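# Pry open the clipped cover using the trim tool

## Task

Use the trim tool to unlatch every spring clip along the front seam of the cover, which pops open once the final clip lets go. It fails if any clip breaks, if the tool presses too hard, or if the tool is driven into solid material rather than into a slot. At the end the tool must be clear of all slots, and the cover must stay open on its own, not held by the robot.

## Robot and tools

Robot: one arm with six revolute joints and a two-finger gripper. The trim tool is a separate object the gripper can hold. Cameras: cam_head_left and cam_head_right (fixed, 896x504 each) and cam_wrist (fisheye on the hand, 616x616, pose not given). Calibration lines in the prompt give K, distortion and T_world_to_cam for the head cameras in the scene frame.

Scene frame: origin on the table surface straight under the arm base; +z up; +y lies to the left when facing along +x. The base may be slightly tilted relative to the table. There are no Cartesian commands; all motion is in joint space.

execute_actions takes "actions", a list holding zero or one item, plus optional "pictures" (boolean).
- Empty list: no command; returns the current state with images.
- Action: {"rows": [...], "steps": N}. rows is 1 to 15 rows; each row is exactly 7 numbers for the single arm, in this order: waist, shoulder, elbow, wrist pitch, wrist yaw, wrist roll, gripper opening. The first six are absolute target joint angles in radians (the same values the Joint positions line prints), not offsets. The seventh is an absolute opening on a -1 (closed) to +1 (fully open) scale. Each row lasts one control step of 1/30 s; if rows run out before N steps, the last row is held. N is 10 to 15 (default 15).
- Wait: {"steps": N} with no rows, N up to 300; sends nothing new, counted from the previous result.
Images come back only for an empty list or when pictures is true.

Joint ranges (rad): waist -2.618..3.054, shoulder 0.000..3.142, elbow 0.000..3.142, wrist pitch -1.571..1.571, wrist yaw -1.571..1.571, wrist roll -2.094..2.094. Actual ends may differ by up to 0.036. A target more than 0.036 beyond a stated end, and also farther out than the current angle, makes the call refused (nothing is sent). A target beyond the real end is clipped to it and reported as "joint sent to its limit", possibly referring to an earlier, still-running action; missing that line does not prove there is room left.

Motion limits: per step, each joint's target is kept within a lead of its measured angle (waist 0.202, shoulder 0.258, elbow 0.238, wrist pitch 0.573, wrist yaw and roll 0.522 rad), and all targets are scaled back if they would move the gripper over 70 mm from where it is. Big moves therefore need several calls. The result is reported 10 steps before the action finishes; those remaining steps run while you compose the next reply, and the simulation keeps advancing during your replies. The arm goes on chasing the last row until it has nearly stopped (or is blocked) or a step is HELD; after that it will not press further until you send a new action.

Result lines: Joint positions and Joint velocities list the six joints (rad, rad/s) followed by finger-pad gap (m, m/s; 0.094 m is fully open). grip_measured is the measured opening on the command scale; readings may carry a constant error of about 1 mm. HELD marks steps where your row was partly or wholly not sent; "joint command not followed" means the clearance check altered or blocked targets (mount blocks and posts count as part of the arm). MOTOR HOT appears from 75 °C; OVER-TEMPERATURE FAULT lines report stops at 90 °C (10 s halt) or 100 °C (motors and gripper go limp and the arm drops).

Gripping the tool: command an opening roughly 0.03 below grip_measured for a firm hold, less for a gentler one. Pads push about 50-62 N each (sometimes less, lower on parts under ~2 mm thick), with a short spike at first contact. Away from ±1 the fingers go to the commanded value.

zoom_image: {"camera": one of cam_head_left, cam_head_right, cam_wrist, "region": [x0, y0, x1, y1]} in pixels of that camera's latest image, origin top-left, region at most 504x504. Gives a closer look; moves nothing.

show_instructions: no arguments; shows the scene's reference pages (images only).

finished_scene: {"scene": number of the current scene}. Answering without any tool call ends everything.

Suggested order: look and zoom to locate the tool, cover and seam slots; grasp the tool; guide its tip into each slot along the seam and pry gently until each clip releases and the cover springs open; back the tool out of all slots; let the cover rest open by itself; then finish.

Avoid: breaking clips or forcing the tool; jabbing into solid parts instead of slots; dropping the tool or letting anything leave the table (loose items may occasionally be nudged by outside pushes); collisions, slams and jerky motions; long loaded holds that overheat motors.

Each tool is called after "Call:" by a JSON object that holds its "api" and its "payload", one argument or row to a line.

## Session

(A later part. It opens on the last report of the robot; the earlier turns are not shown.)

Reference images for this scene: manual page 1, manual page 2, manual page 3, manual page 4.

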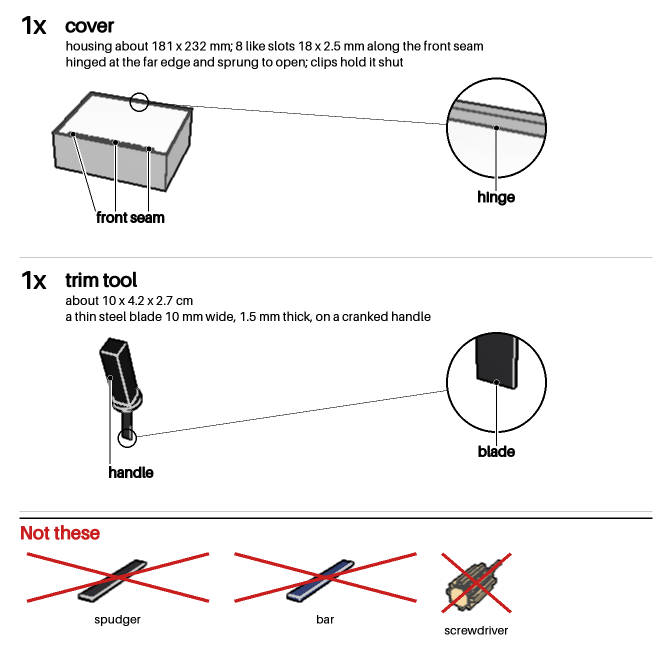

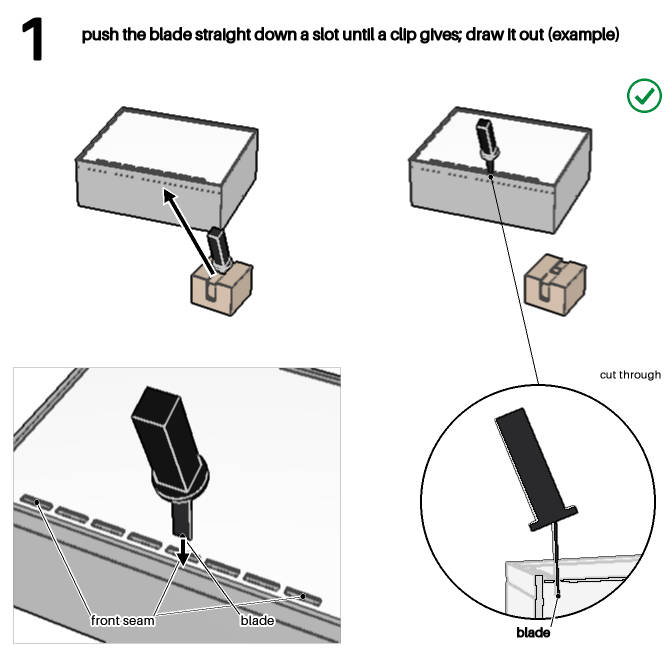

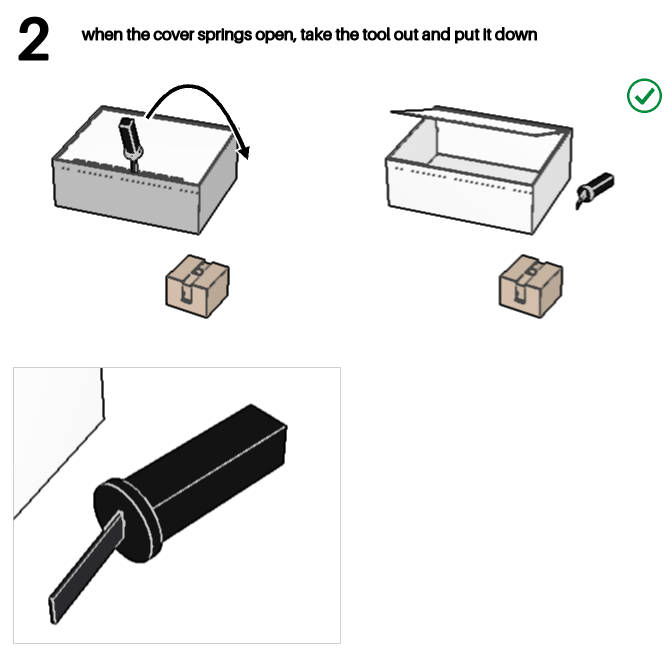

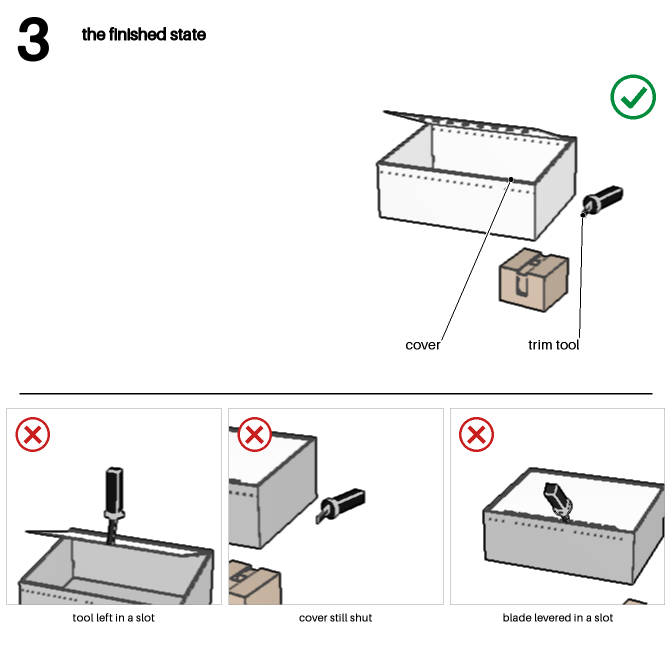

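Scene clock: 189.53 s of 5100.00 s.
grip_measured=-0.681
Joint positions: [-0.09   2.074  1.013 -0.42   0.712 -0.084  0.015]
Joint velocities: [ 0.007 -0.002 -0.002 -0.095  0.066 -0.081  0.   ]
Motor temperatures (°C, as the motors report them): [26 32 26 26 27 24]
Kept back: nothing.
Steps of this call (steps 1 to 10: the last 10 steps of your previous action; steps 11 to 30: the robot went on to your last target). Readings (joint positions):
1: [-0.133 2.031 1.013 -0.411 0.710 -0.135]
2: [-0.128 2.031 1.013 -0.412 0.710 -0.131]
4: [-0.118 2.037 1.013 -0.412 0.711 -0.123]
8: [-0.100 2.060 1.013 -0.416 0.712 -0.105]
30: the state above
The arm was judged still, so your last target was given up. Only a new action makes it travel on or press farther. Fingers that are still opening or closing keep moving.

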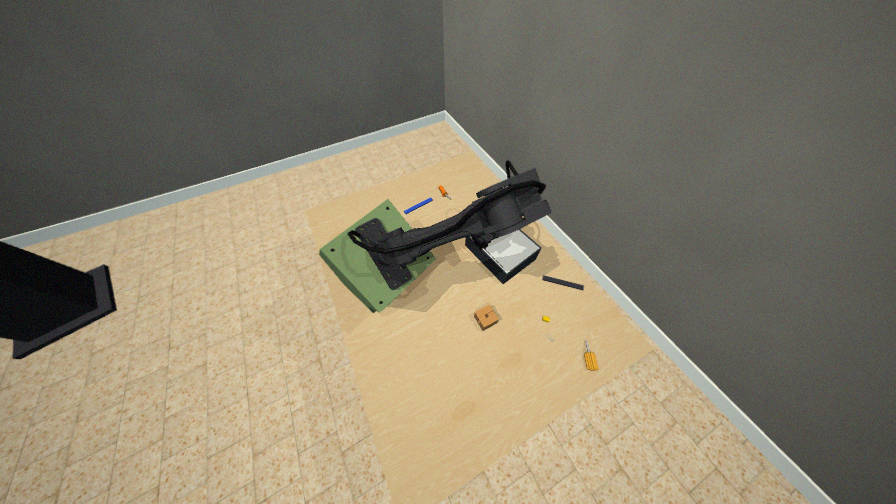

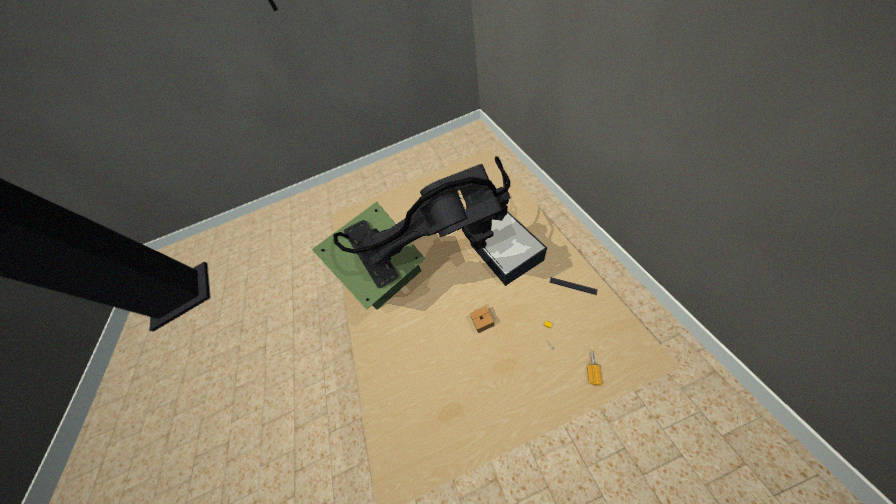

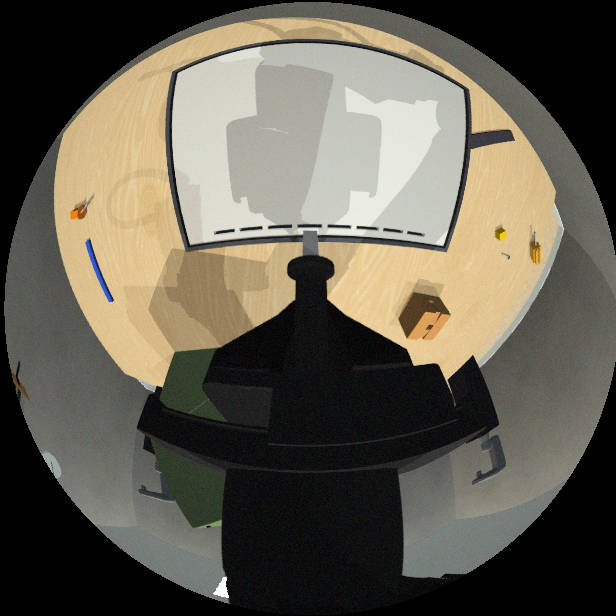

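Call:
{"api": "execute_actions", "payload": {
  "actions": [
    {"rows":[[-0.088,2.075,1.015,-0.410,0.708,-0.086,-0.715],[-0.088,2.075,1.015,-0.403,0.706,-0.086,-0.715],[-0.090,2.075,1.015,-0.399,0.704,-0.088,-0.715],[-0.098,2.075,1.015,-0.396,0.700,-0.092,-0.715],[-0.098,2.075,1.015,-0.394,0.698,-0.095,-0.715],[-0.096,2.075,1.015,-0.392,0.696,-0.096,-0.715],[-0.097,2.075,1.015,-0.391,0.694,-0.097,-0.715],[-0.098,2.075,1.015,-0.390,0.693,-0.098,-0.715],[-0.099,2.075,1.015,-0.389,0.691,-0.099,-0.715],[-0.100,2.075,1.015,-0.388,0.690,-0.100,-0.715],[-0.101,2.075,1.015,-0.387,0.688,-0.101,-0.715],[-0.102,2.075,1.015,-0.387,0.687,-0.102,-0.715]],"steps":14}
  ]
}}

Call:
{"api": "execute_actions", "payload": {
  "actions": [
    {"steps":20}
  ],
  "pictures": true
}}

Call:
{"api": "zoom_image", "payload": {
  "camera": "cam_wrist",
  "region": [241, 184, 381, 274]
}}

Scene clock: 190.47 s of 5100.00 s.
grip_measured=-0.681
Joint positions: [-0.091  2.074  1.013 -0.419  0.712 -0.084  0.015]
Joint velocities: [-0.027  0.002  0.002  0.037 -0.007 -0.022  0.001]
Motor temperatures (°C, as the motors report them): [27 32 26 26 27 24]
Steps of this call (steps 1 to 24: nothing new was sent; steps 25 to 28: the first 4 steps of this action). Readings (joint positions):
25: [-0.090 2.074 1.013 -0.420 0.712 -0.084]
26: [-0.090 2.074 1.013 -0.420 0.712 -0.084]
28: the state above

Scene clock: 191.13 s of 5100.00 s.
grip_measured=-0.681
Joint positions: [-0.1    2.074  1.013 -0.405  0.699 -0.093  0.015]
Joint velocities: [ 0.012  0.002  0.022  0.037  0.037 -0.022  0.   ]
Motor temperatures (°C, as the motors report them): [27 32 26 26 27 24]
Kept back: nothing.
Steps of this call (steps 1 to 10: the last 10 steps of your previous action; steps 11 to 20: the robot went on to your last target). Readings (joint positions):
1: [-0.092 2.074 1.013 -0.418 0.711 -0.085]
2: [-0.093 2.074 1.013 -0.416 0.711 -0.085]
4: [-0.095 2.074 1.013 -0.413 0.709 -0.087]
8: [-0.098 2.074 1.013 -0.408 0.704 -0.090]
20: the state above

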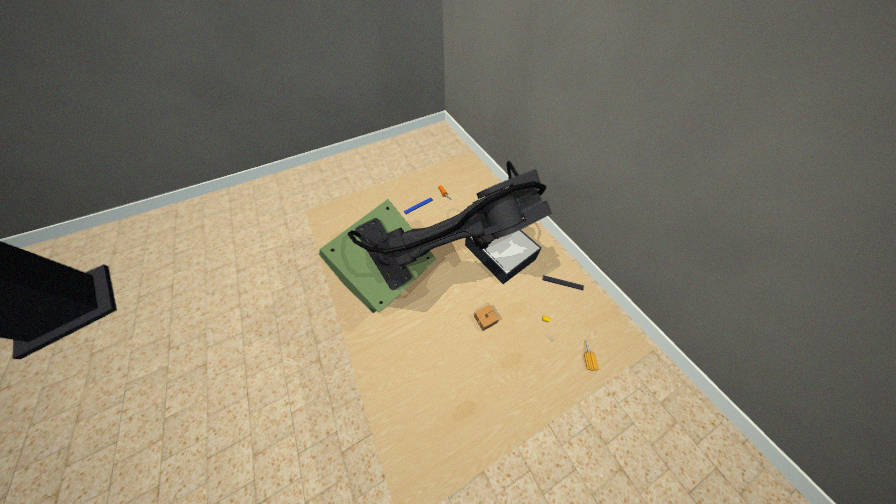

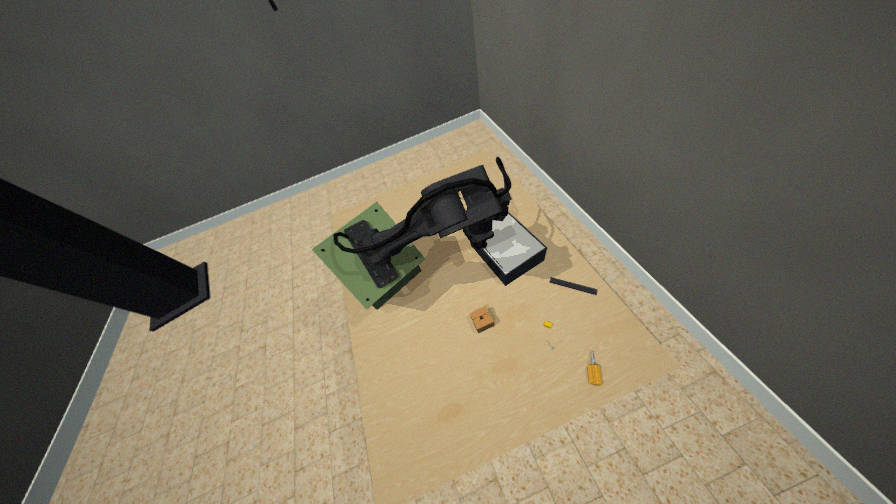

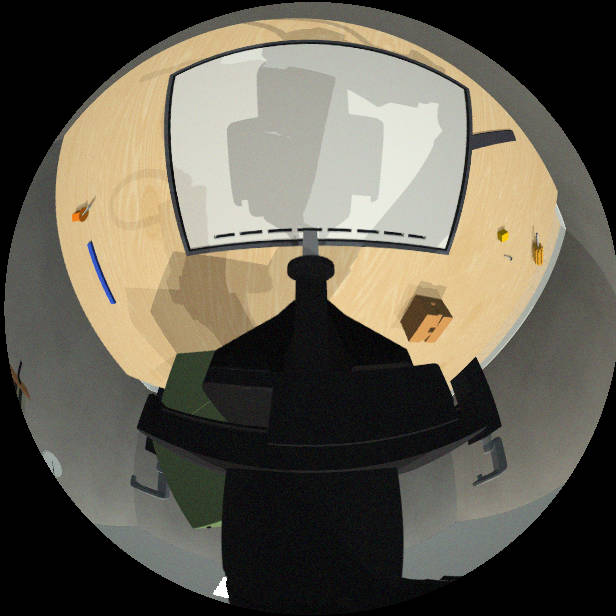

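Region (241, 184, 381, 274) of cam_wrist's 616x616 image, scaled by 3.600, with more detail than that image has; it fills the top 324 rows of this view, and the rest is white.

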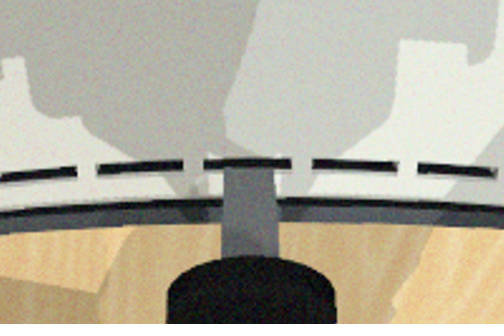

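Call:
{"api": "execute_actions", "payload": {
  "actions": [
    {"rows":[[-0.108,2.075,1.015,-0.385,0.686,-0.103,-0.715],[-0.108,2.075,1.015,-0.383,0.685,-0.104,-0.715],[-0.105,2.075,1.015,-0.381,0.683,-0.105,-0.715],[-0.106,2.075,1.015,-0.380,0.682,-0.106,-0.715],[-0.107,2.075,1.015,-0.379,0.680,-0.107,-0.715],[-0.108,2.075,1.015,-0.378,0.679,-0.108,-0.715],[-0.109,2.075,1.015,-0.377,0.677,-0.109,-0.715],[-0.110,2.075,1.015,-0.377,0.676,-0.110,-0.715]],"steps":12}
  ]
}}

Call:
{"api": "execute_actions", "payload": {
  "actions": [
    {"steps":20}
  ],
  "pictures": true
}}

Call:
{"api": "zoom_image", "payload": {
  "camera": "cam_wrist",
  "region": [241, 184, 381, 274]
}}

Scene clock: 191.87 s of 5100.00 s.
grip_measured=-0.681
Joint positions: [-0.101  2.074  1.013 -0.403  0.698 -0.094  0.015]
Joint velocities: [-0.042  0.002  0.022 -0.022 -0.037 -0.007 -0.001]
Motor temperatures (°C, as the motors report them): [27 32 26 26 27 24]
Steps of this call (steps 1 to 15: the robot went on to your last target; steps 16 to 20: nothing new was sent; steps 21 to 22: the first 2 steps of this action). Readings (joint positions):
21: [-0.100 2.074 1.013 -0.404 0.698 -0.094]
22: the state above

Scene clock: 192.53 s of 5100.00 s.
grip_measured=-0.681
Joint positions: [-0.108  2.074  1.013 -0.394  0.688 -0.101  0.015]
Joint velocities: [ 0.017 -0.007  0.002 -0.051  0.066 -0.007  0.001]
Motor temperatures (°C, as the motors report them): [26 32 26 26 27 24]
Kept back: nothing.
Steps of this call (steps 1 to 10: the last 10 steps of your previous action; steps 11 to 15: the robot went on to your last target; steps 16 to 20: nothing new was sent). Readings (joint positions):
1: [-0.102 2.074 1.013 -0.403 0.697 -0.094]
2: [-0.103 2.074 1.013 -0.401 0.696 -0.095]
4: [-0.105 2.074 1.013 -0.400 0.695 -0.096]
8: [-0.107 2.074 1.013 -0.396 0.690 -0.099]
20: the state above
The arm was judged still, so your last target was given up. Only a new action makes it travel on or press farther. Fingers that are still opening or closing keep moving.

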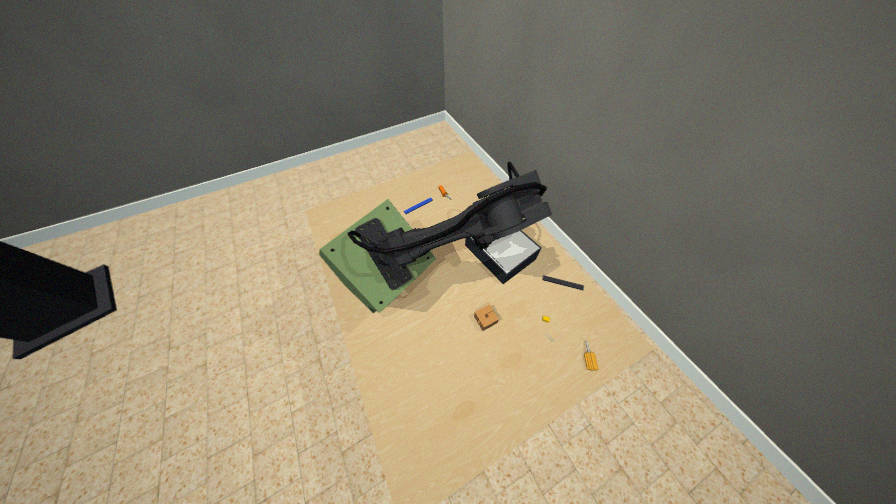

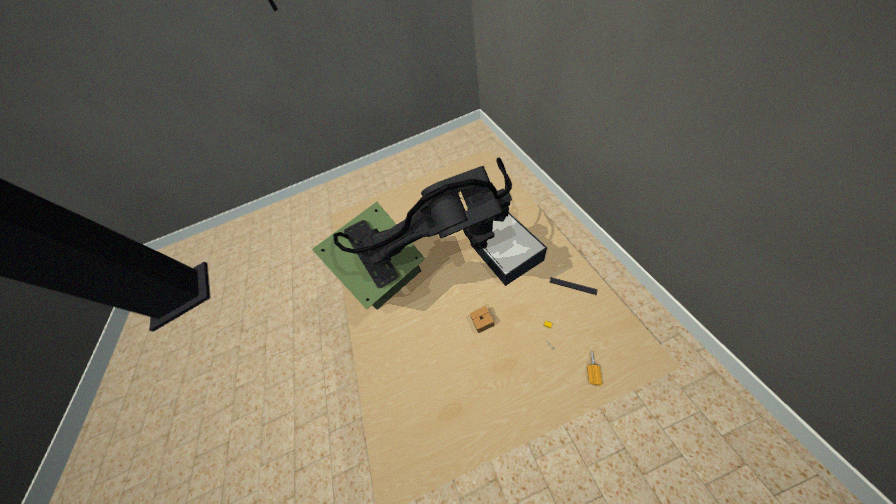

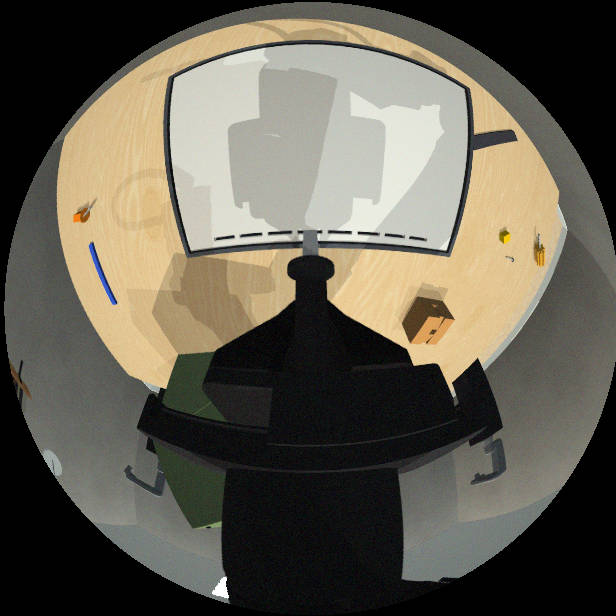

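Region (241, 184, 381, 274) of cam_wrist's 616x616 image, scaled by 3.600, with more detail than that image has; it fills the top 324 rows of this view, and the rest is white.

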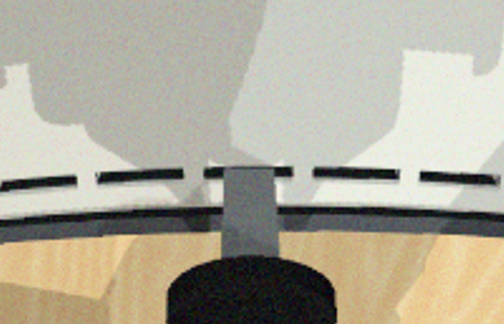

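Call:
{"api": "execute_actions", "payload": {
  "actions": [
    {"rows":[[-0.116,2.075,1.015,-0.376,0.675,-0.111,-0.715],[-0.116,2.075,1.015,-0.375,0.674,-0.112,-0.715],[-0.113,2.075,1.015,-0.375,0.672,-0.113,-0.715],[-0.114,2.075,1.015,-0.374,0.671,-0.114,-0.715],[-0.115,2.075,1.015,-0.373,0.669,-0.115,-0.715],[-0.116,2.075,1.015,-0.372,0.668,-0.116,-0.715],[-0.117,2.075,1.015,-0.371,0.666,-0.117,-0.715],[-0.118,2.075,1.015,-0.370,0.665,-0.118,-0.715],[-0.119,2.075,1.015,-0.370,0.663,-0.119,-0.715],[-0.120,2.075,1.015,-0.369,0.662,-0.120,-0.715],[-0.121,2.075,1.015,-0.368,0.660,-0.121,-0.715],[-0.122,2.075,1.015,-0.367,0.659,-0.122,-0.715],[-0.123,2.075,1.015,-0.366,0.657,-0.123,-0.715],[-0.124,2.075,1.015,-0.365,0.656,-0.124,-0.715],[-0.125,2.075,1.015,-0.364,0.654,-0.125,-0.715]],"steps":15}
  ]
}}

Call:
{"api": "execute_actions", "payload": {
  "actions": [
    {"steps":20}
  ],
  "pictures": true
}}

Call:
{"api": "zoom_image", "payload": {
  "camera": "cam_wrist",
  "region": [241, 184, 381, 274]
}}

Scene clock: 193.43 s of 5100.00 s.
grip_measured=-0.681
Joint positions: [-0.112  2.074  1.013 -0.393  0.685 -0.103  0.015]
Joint velocities: [-0.012  0.002 -0.007 -0.022 -0.051 -0.095  0.   ]
Motor temperatures (°C, as the motors report them): [26 32 26 26 27 24]
Steps of this call (steps 1 to 22: nothing new was sent; steps 23 to 27: the first 5 steps of this action). Readings (joint positions):
23: [-0.109 2.074 1.013 -0.394 0.687 -0.102]
24: [-0.109 2.074 1.013 -0.394 0.687 -0.102]
26: [-0.112 2.074 1.013 -0.393 0.685 -0.103]
27: the state above

Scene clock: 194.10 s of 5100.00 s.
grip_measured=-0.681
Joint positions: [-0.123  2.074  1.013 -0.384  0.669 -0.115  0.015]
Joint velocities: [-0.012 -0.002 -0.002  0.007 -0.081 -0.022 -0.001]
Motor temperatures (°C, as the motors report them): [26 32 26 26 27 24]
Kept back: nothing.
Steps of this call (steps 1 to 10: the last 10 steps of your previous action; steps 11 to 20: the robot went on to your last target). Readings (joint positions):
1: [-0.113 2.074 1.013 -0.392 0.683 -0.104]
2: [-0.113 2.074 1.013 -0.392 0.682 -0.105]
4: [-0.115 2.074 1.013 -0.390 0.680 -0.107]
8: [-0.119 2.074 1.013 -0.387 0.674 -0.110]
20: the state above

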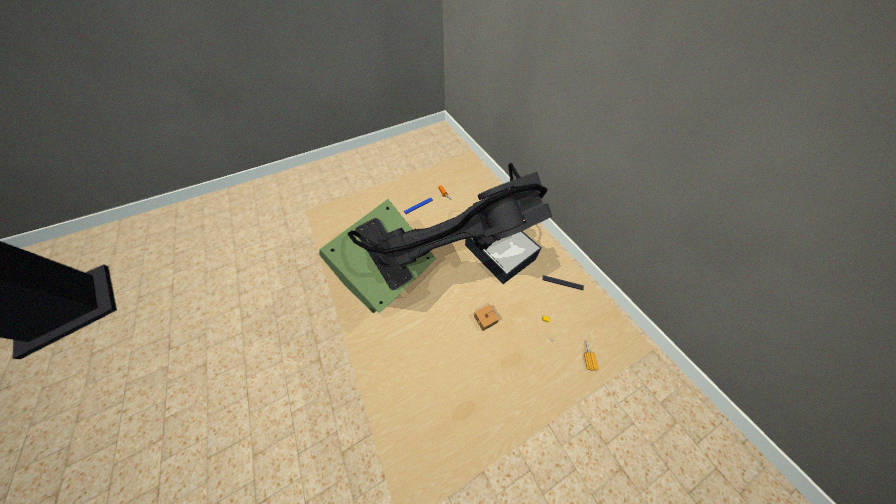

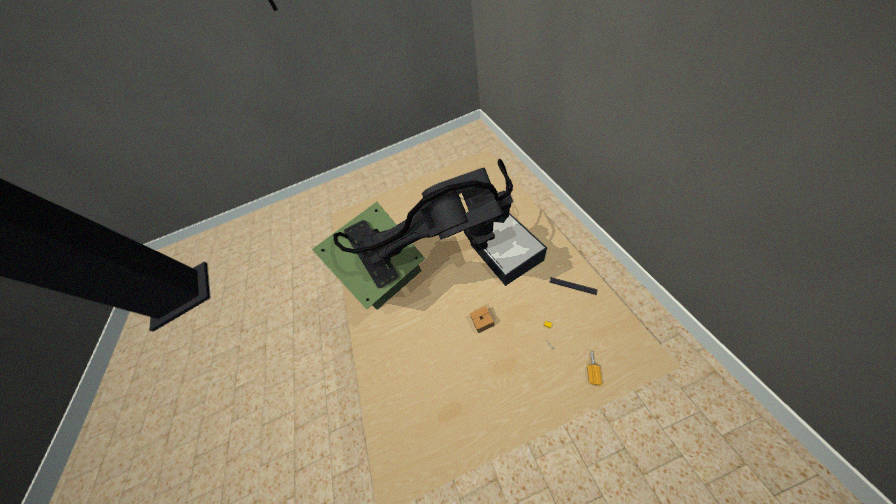

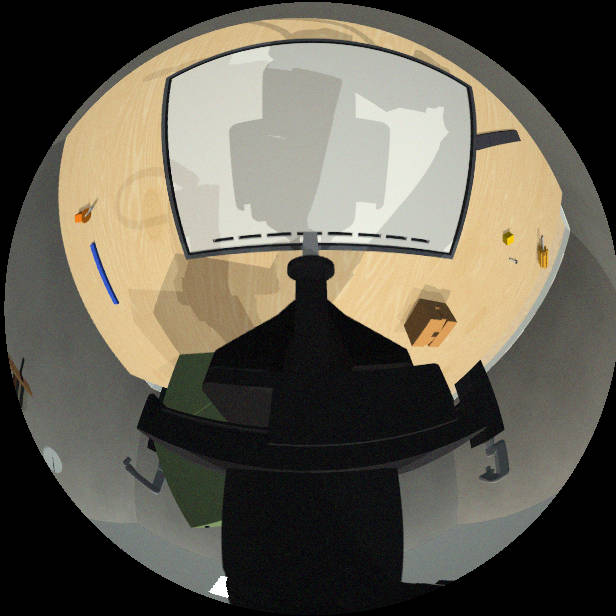

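Region (241, 184, 381, 274) of cam_wrist's 616x616 image, scaled by 3.600, with more detail than that image has; it fills the top 324 rows of this view, and the rest is white.

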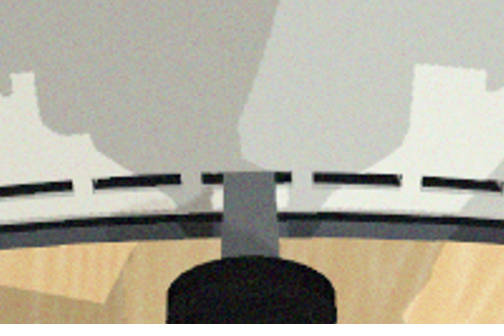

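Call:
{"api": "execute_actions", "payload": {
  "actions": []
}}

Call:
{"api": "zoom_image", "payload": {
  "camera": "cam_wrist",
  "region": [241, 184, 381, 274]
}}

Scene clock: 196.03 s of 5100.00 s.
grip_measured=-0.681
Joint positions: [-0.123  2.074  1.013 -0.384  0.669 -0.115  0.015]
Joint velocities: [-0.002 -0.007 -0.007 -0.007 -0.066 -0.037 -0.   ]
Motor temperatures (°C, as the motors report them): [26 32 26 26 27 24]
Kept back: nothing.
Steps of this call (steps 1 to 15: the robot went on to your last target; steps 16 to 58: nothing new was sent). Readings (joint positions):
1: [-0.123 2.074 1.013 -0.384 0.669 -0.115]
2: [-0.123 2.074 1.013 -0.384 0.669 -0.115]
4: [-0.123 2.074 1.013 -0.384 0.669 -0.115]
8: [-0.123 2.074 1.013 -0.384 0.669 -0.115]
58: the state above
The arm was judged still, so your last target was given up. Only a new action makes it travel on or press farther. Fingers that are still opening or closing keep moving.

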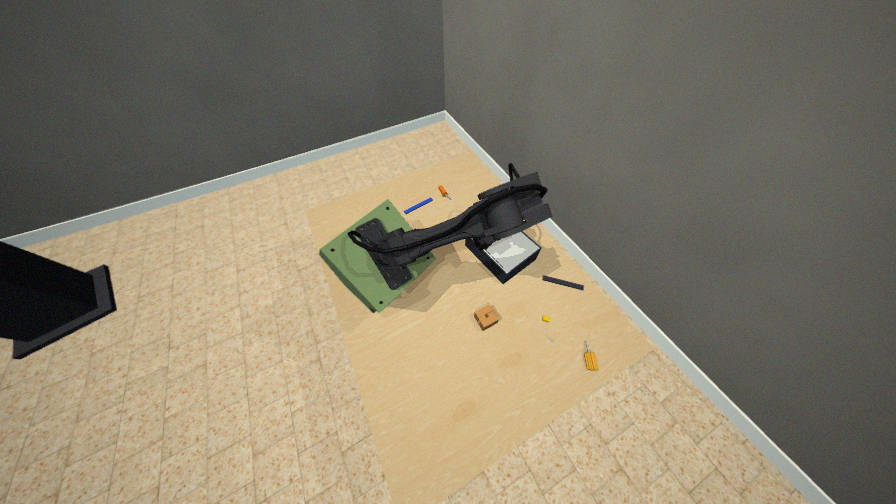

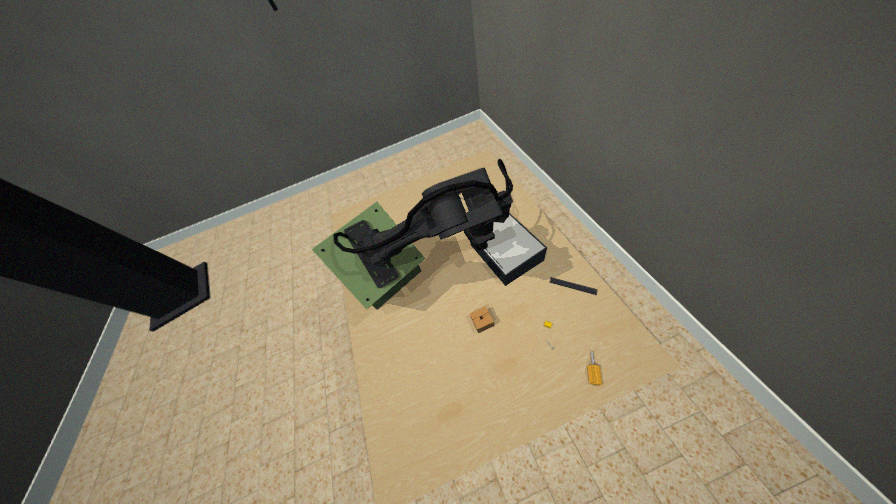

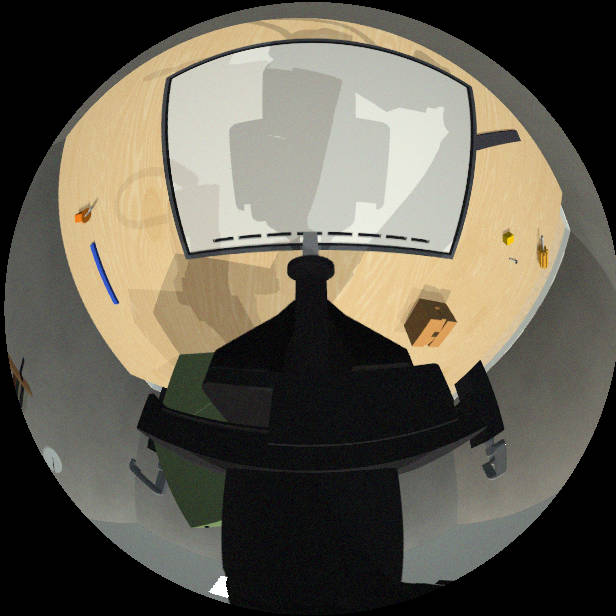

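Region (241, 184, 381, 274) of cam_wrist's 616x616 image, scaled by 3.600, with more detail than that image has; it fills the top 324 rows of this view, and the rest is white.

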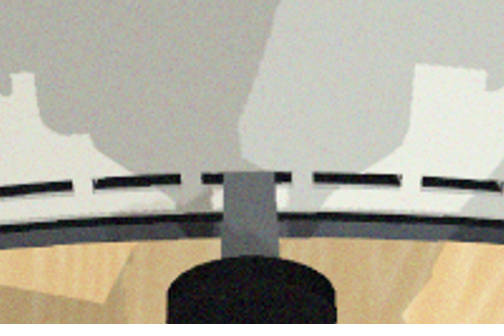

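Call:
{"api": "execute_actions", "payload": {
  "actions": [
    {"rows":[[-0.131,2.075,1.015,-0.365,0.654,-0.125,-0.715],[-0.131,2.075,1.015,-0.365,0.653,-0.126,-0.715],[-0.128,2.075,1.015,-0.364,0.652,-0.127,-0.715],[-0.129,2.075,1.015,-0.363,0.650,-0.128,-0.715],[-0.130,2.075,1.015,-0.363,0.649,-0.129,-0.715],[-0.131,2.075,1.015,-0.362,0.647,-0.130,-0.715],[-0.132,2.075,1.015,-0.361,0.646,-0.131,-0.715],[-0.133,2.075,1.015,-0.360,0.644,-0.132,-0.715],[-0.134,2.075,1.015,-0.360,0.643,-0.133,-0.715],[-0.135,2.075,1.015,-0.359,0.641,-0.134,-0.715],[-0.136,2.075,1.015,-0.358,0.640,-0.135,-0.715]],"steps":12}
  ]
}}

Call:
{"api": "execute_actions", "payload": {
  "actions": [
    {"steps":20}
  ],
  "pictures": true
}}

Call:
{"api": "zoom_image", "payload": {
  "camera": "cam_wrist",
  "region": [241, 184, 381, 274]
}}

Scene clock: 196.90 s of 5100.00 s.
grip_measured=-0.681
Joint positions: [-0.124  2.074  1.013 -0.384  0.668 -0.116  0.015]
Joint velocities: [-0.017 -0.007  0.017 -0.066  0.037 -0.022  0.   ]
Motor temperatures (°C, as the motors report them): [26 32 26 26 27 24]
Steps of this call (steps 1 to 24: nothing new was sent; steps 25 to 26: the first 2 steps of this action). Readings (joint positions):
25: [-0.123 2.074 1.013 -0.384 0.669 -0.115]
26: the state above

Scene clock: 197.57 s of 5100.00 s.
grip_measured=-0.681
Joint positions: [-0.131  2.074  1.013 -0.382  0.657 -0.125  0.015]
Joint velocities: [-0.007  0.002 -0.017  0.051 -0.022 -0.037  0.   ]
Motor temperatures (°C, as the motors report them): [26 32 26 26 27 24]
Kept back: nothing.
Steps of this call (steps 1 to 10: the last 10 steps of your previous action; steps 11 to 20: the robot went on to your last target). Readings (joint positions):
1: [-0.124 2.074 1.013 -0.384 0.668 -0.116]
2: [-0.124 2.074 1.013 -0.384 0.667 -0.116]
4: [-0.125 2.074 1.013 -0.384 0.665 -0.118]
8: [-0.130 2.074 1.013 -0.383 0.659 -0.121]
20: the state above

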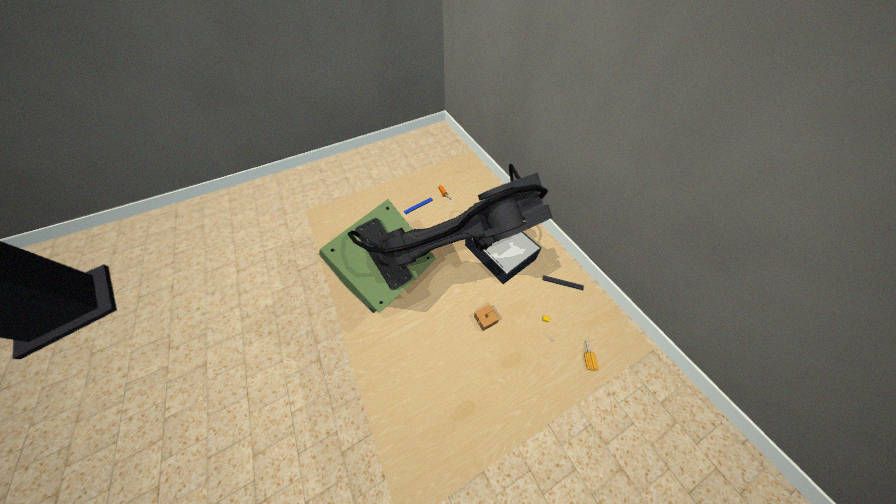

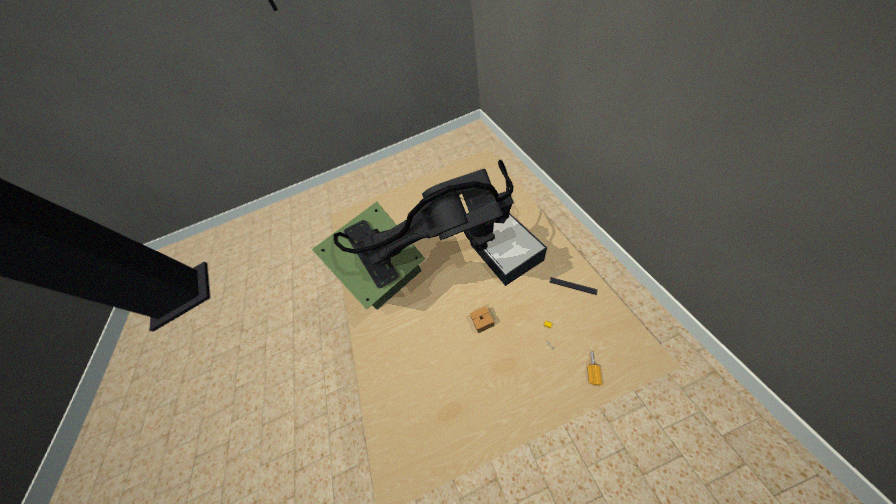

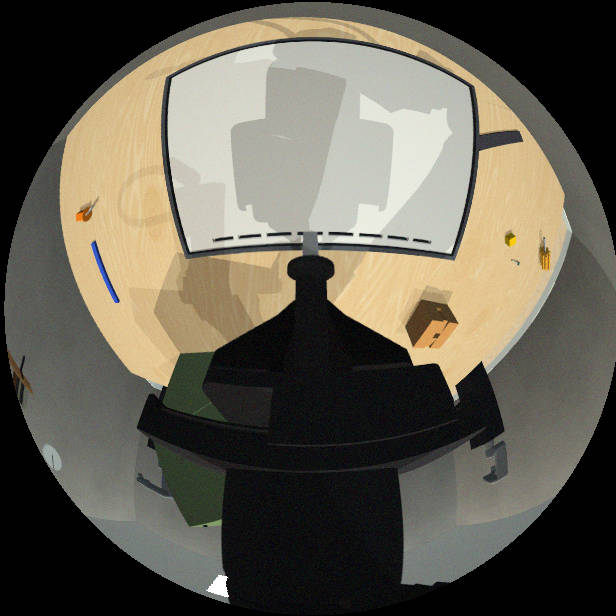

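Region (241, 184, 381, 274) of cam_wrist's 616x616 image, scaled by 3.600, with more detail than that image has; it fills the top 324 rows of this view, and the rest is white.

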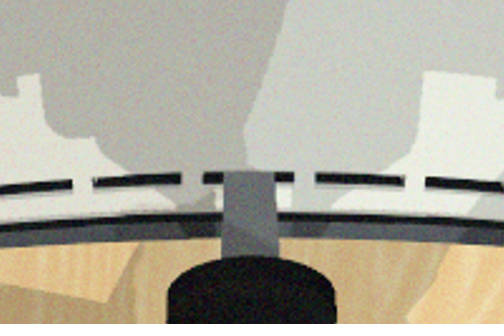

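Call:
{"api": "execute_actions", "payload": {
  "actions": [
    {"rows":[[-0.137,2.075,1.015,-0.357,0.641,-0.135,-0.715],[-0.138,2.075,1.015,-0.356,0.640,-0.136,-0.715],[-0.139,2.075,1.015,-0.355,0.639,-0.137,-0.715],[-0.140,2.075,1.015,-0.355,0.638,-0.138,-0.715],[-0.141,2.075,1.015,-0.354,0.637,-0.139,-0.715],[-0.142,2.075,1.015,-0.354,0.636,-0.140,-0.715],[-0.143,2.075,1.015,-0.353,0.635,-0.141,-0.715],[-0.144,2.075,1.015,-0.353,0.634,-0.142,-0.715],[-0.145,2.075,1.015,-0.352,0.633,-0.143,-0.715],[-0.146,2.075,1.015,-0.352,0.632,-0.144,-0.715]],"steps":12}
  ]
}}

Call:
{"api": "execute_actions", "payload": {
  "actions": [
    {"steps":20}
  ],
  "pictures": true
}}

Call:
{"api": "zoom_image", "payload": {
  "camera": "cam_wrist",
  "region": [241, 184, 381, 274]
}}

Scene clock: 198.23 s of 5100.00 s.
grip_measured=-0.681
Joint positions: [-0.131  2.074  1.013 -0.382  0.657 -0.125  0.015]
Joint velocities: [ 0.007 -0.027 -0.017  0.022  0.11   0.022 -0.   ]
Motor temperatures (°C, as the motors report them): [26 32 26 26 27 24]
Steps of this call (steps 1 to 15: the robot went on to your last target; steps 16 to 18: nothing new was sent; steps 19 to 20: the first 2 steps of this action). Readings (joint positions):
19: [-0.131 2.074 1.013 -0.382 0.657 -0.125]
20: the state above

Scene clock: 198.90 s of 5100.00 s.
grip_measured=-0.681
Joint positions: [-0.136  2.074  1.013 -0.381  0.651 -0.134  0.015]
Joint velocities: [ 0.002 -0.007  0.012  0.007 -0.051  0.007 -0.001]
Motor temperatures (°C, as the motors report them): [26 32 26 26 27 24]
Kept back: nothing.
Steps of this call (steps 1 to 10: the last 10 steps of your previous action; steps 11 to 15: the robot went on to your last target; steps 16 to 20: nothing new was sent). Readings (joint positions):
1: [-0.131 2.074 1.013 -0.382 0.657 -0.126]
2: [-0.132 2.074 1.013 -0.382 0.657 -0.126]
4: [-0.134 2.074 1.013 -0.381 0.655 -0.128]
8: [-0.136 2.074 1.013 -0.381 0.652 -0.131]
20: the state above
The arm was judged still, so your last target was given up. Only a new action makes it travel on or press farther. Fingers that are still opening or closing keep moving.

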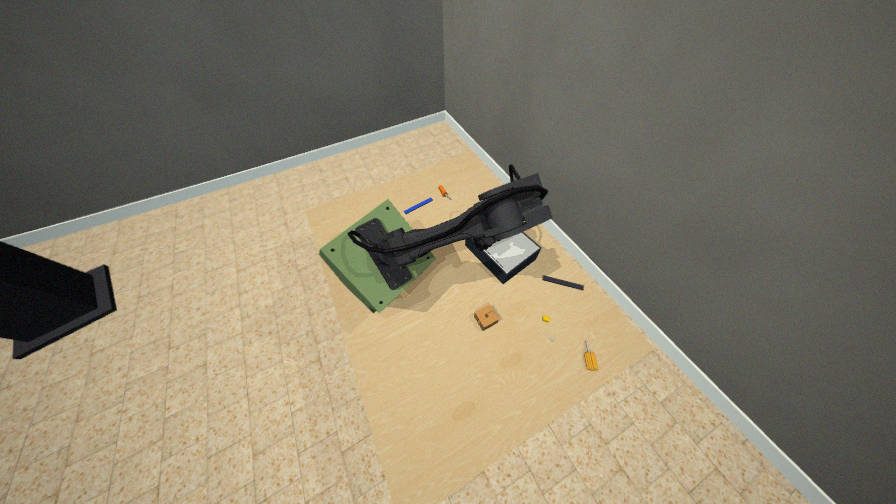

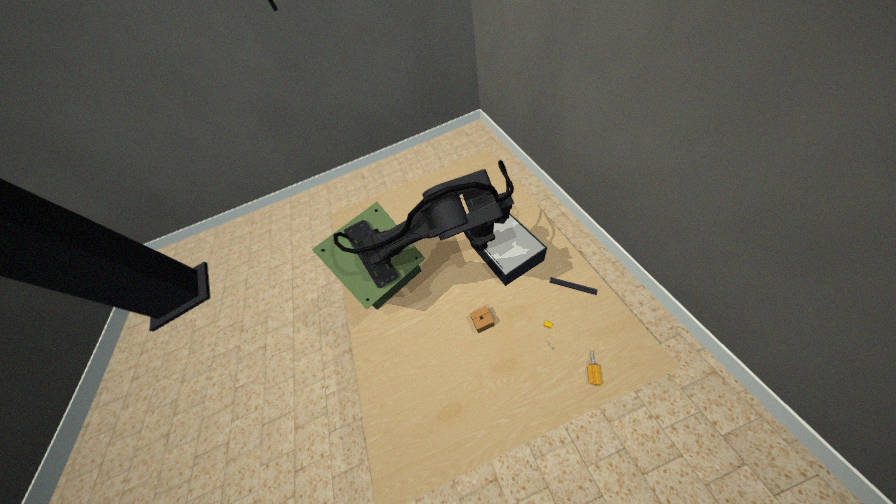

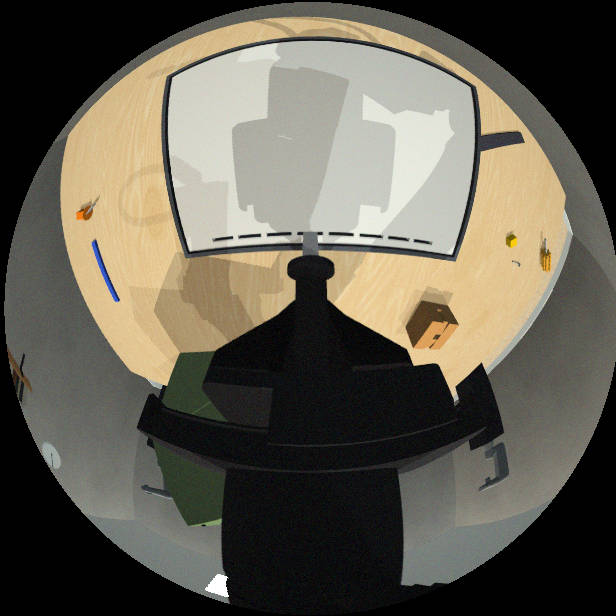

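Region (241, 184, 381, 274) of cam_wrist's 616x616 image, scaled by 3.600, with more detail than that image has; it fills the top 324 rows of this view, and the rest is white.

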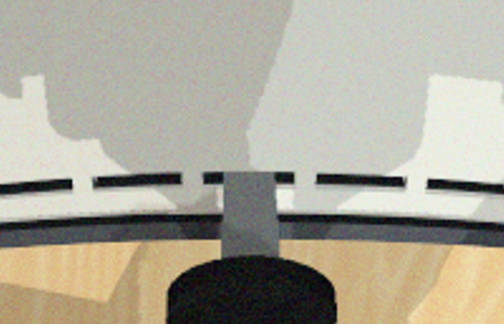

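Call:
{"api": "execute_actions", "payload": {
  "actions": [
    {"rows":[[-0.148,2.075,1.015,-0.353,0.634,-0.144,-0.715],[-0.149,2.075,1.015,-0.353,0.633,-0.144,-0.715],[-0.150,2.075,1.015,-0.353,0.633,-0.145,-0.715],[-0.151,2.075,1.015,-0.353,0.632,-0.145,-0.715],[-0.152,2.075,1.015,-0.353,0.632,-0.146,-0.715],[-0.153,2.075,1.015,-0.352,0.631,-0.146,-0.715],[-0.154,2.075,1.015,-0.352,0.630,-0.147,-0.715],[-0.155,2.075,1.015,-0.352,0.630,-0.147,-0.715],[-0.156,2.075,1.015,-0.352,0.629,-0.148,-0.715],[-0.157,2.075,1.015,-0.352,0.628,-0.148,-0.715],[-0.158,2.075,1.015,-0.351,0.628,-0.149,-0.715],[-0.159,2.075,1.015,-0.351,0.627,-0.149,-0.715],[-0.160,2.075,1.015,-0.351,0.626,-0.150,-0.715]],"steps":14}
  ]
}}

Call:
{"api": "execute_actions", "payload": {
  "actions": [
    {"steps":18}
  ],
  "pictures": true
}}

Call:
{"api": "zoom_image", "payload": {
  "camera": "cam_wrist",
  "region": [241, 184, 381, 274]
}}

Scene clock: 199.80 s of 5100.00 s.
grip_measured=-0.681
Joint positions: [-0.137  2.074  1.013 -0.381  0.651 -0.134  0.015]
Joint velocities: [-0.017 -0.002 -0.032 -0.007 -0.125  0.037  0.   ]
Motor temperatures (°C, as the motors report them): [26 32 26 26 27 24]
Steps of this call (steps 1 to 23: nothing new was sent; steps 24 to 27: the first 4 steps of this action). Readings (joint positions):
24: [-0.136 2.074 1.013 -0.381 0.651 -0.134]
25: [-0.136 2.074 1.013 -0.381 0.651 -0.134]
27: the state above

Scene clock: 200.40 s of 5100.00 s.
grip_measured=-0.682
Joint positions: [-0.142  2.074  1.013 -0.38   0.644 -0.14   0.015]
Joint velocities: [-0.007  0.017 -0.017  0.022 -0.007  0.022  0.   ]
Motor temperatures (°C, as the motors report them): [26 32 26 26 27 24]
Kept back: nothing.
Steps of this call (steps 1 to 10: the last 10 steps of your previous action; steps 11 to 15: the robot went on to your last target; steps 16 to 18: nothing new was sent). Readings (joint positions):
1: [-0.138 2.074 1.013 -0.381 0.650 -0.135]
2: [-0.139 2.074 1.013 -0.381 0.649 -0.136]
4: [-0.140 2.074 1.013 -0.381 0.647 -0.136]
8: [-0.141 2.074 1.013 -0.380 0.645 -0.138]
18: the state above
The arm was judged still, so your last target was given up. Only a new action makes it travel on or press farther. Fingers that are still opening or closing keep moving.

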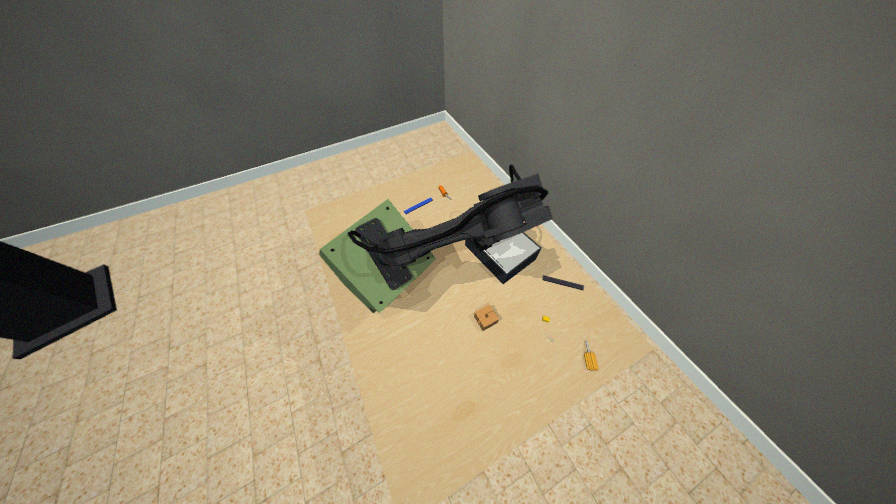

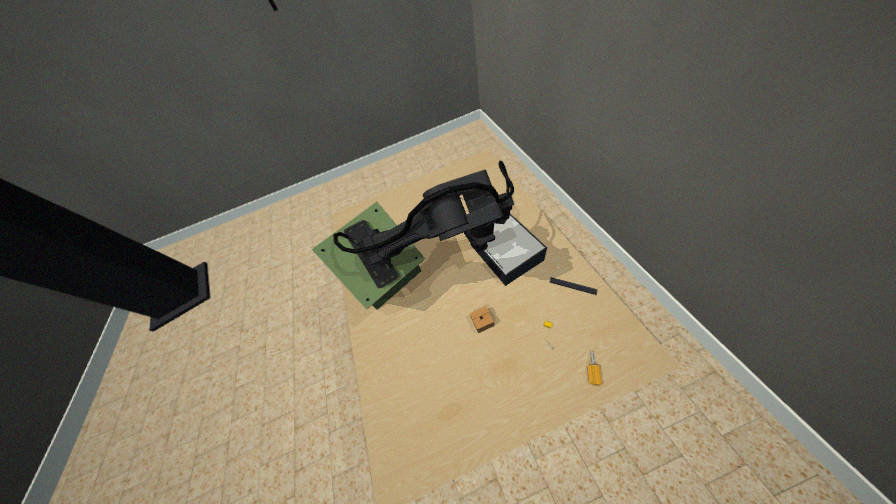

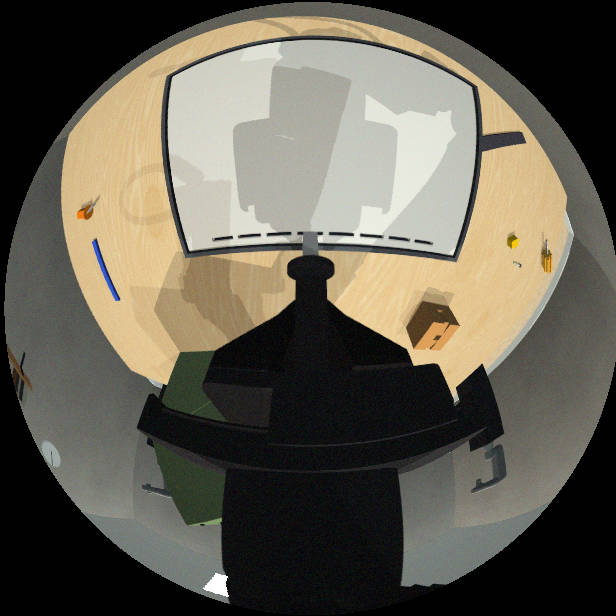

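Region (241, 184, 381, 274) of cam_wrist's 616x616 image, scaled by 3.600, with more detail than that image has; it fills the top 324 rows of this view, and the rest is white.

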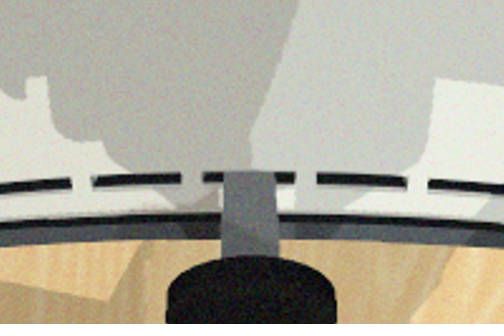

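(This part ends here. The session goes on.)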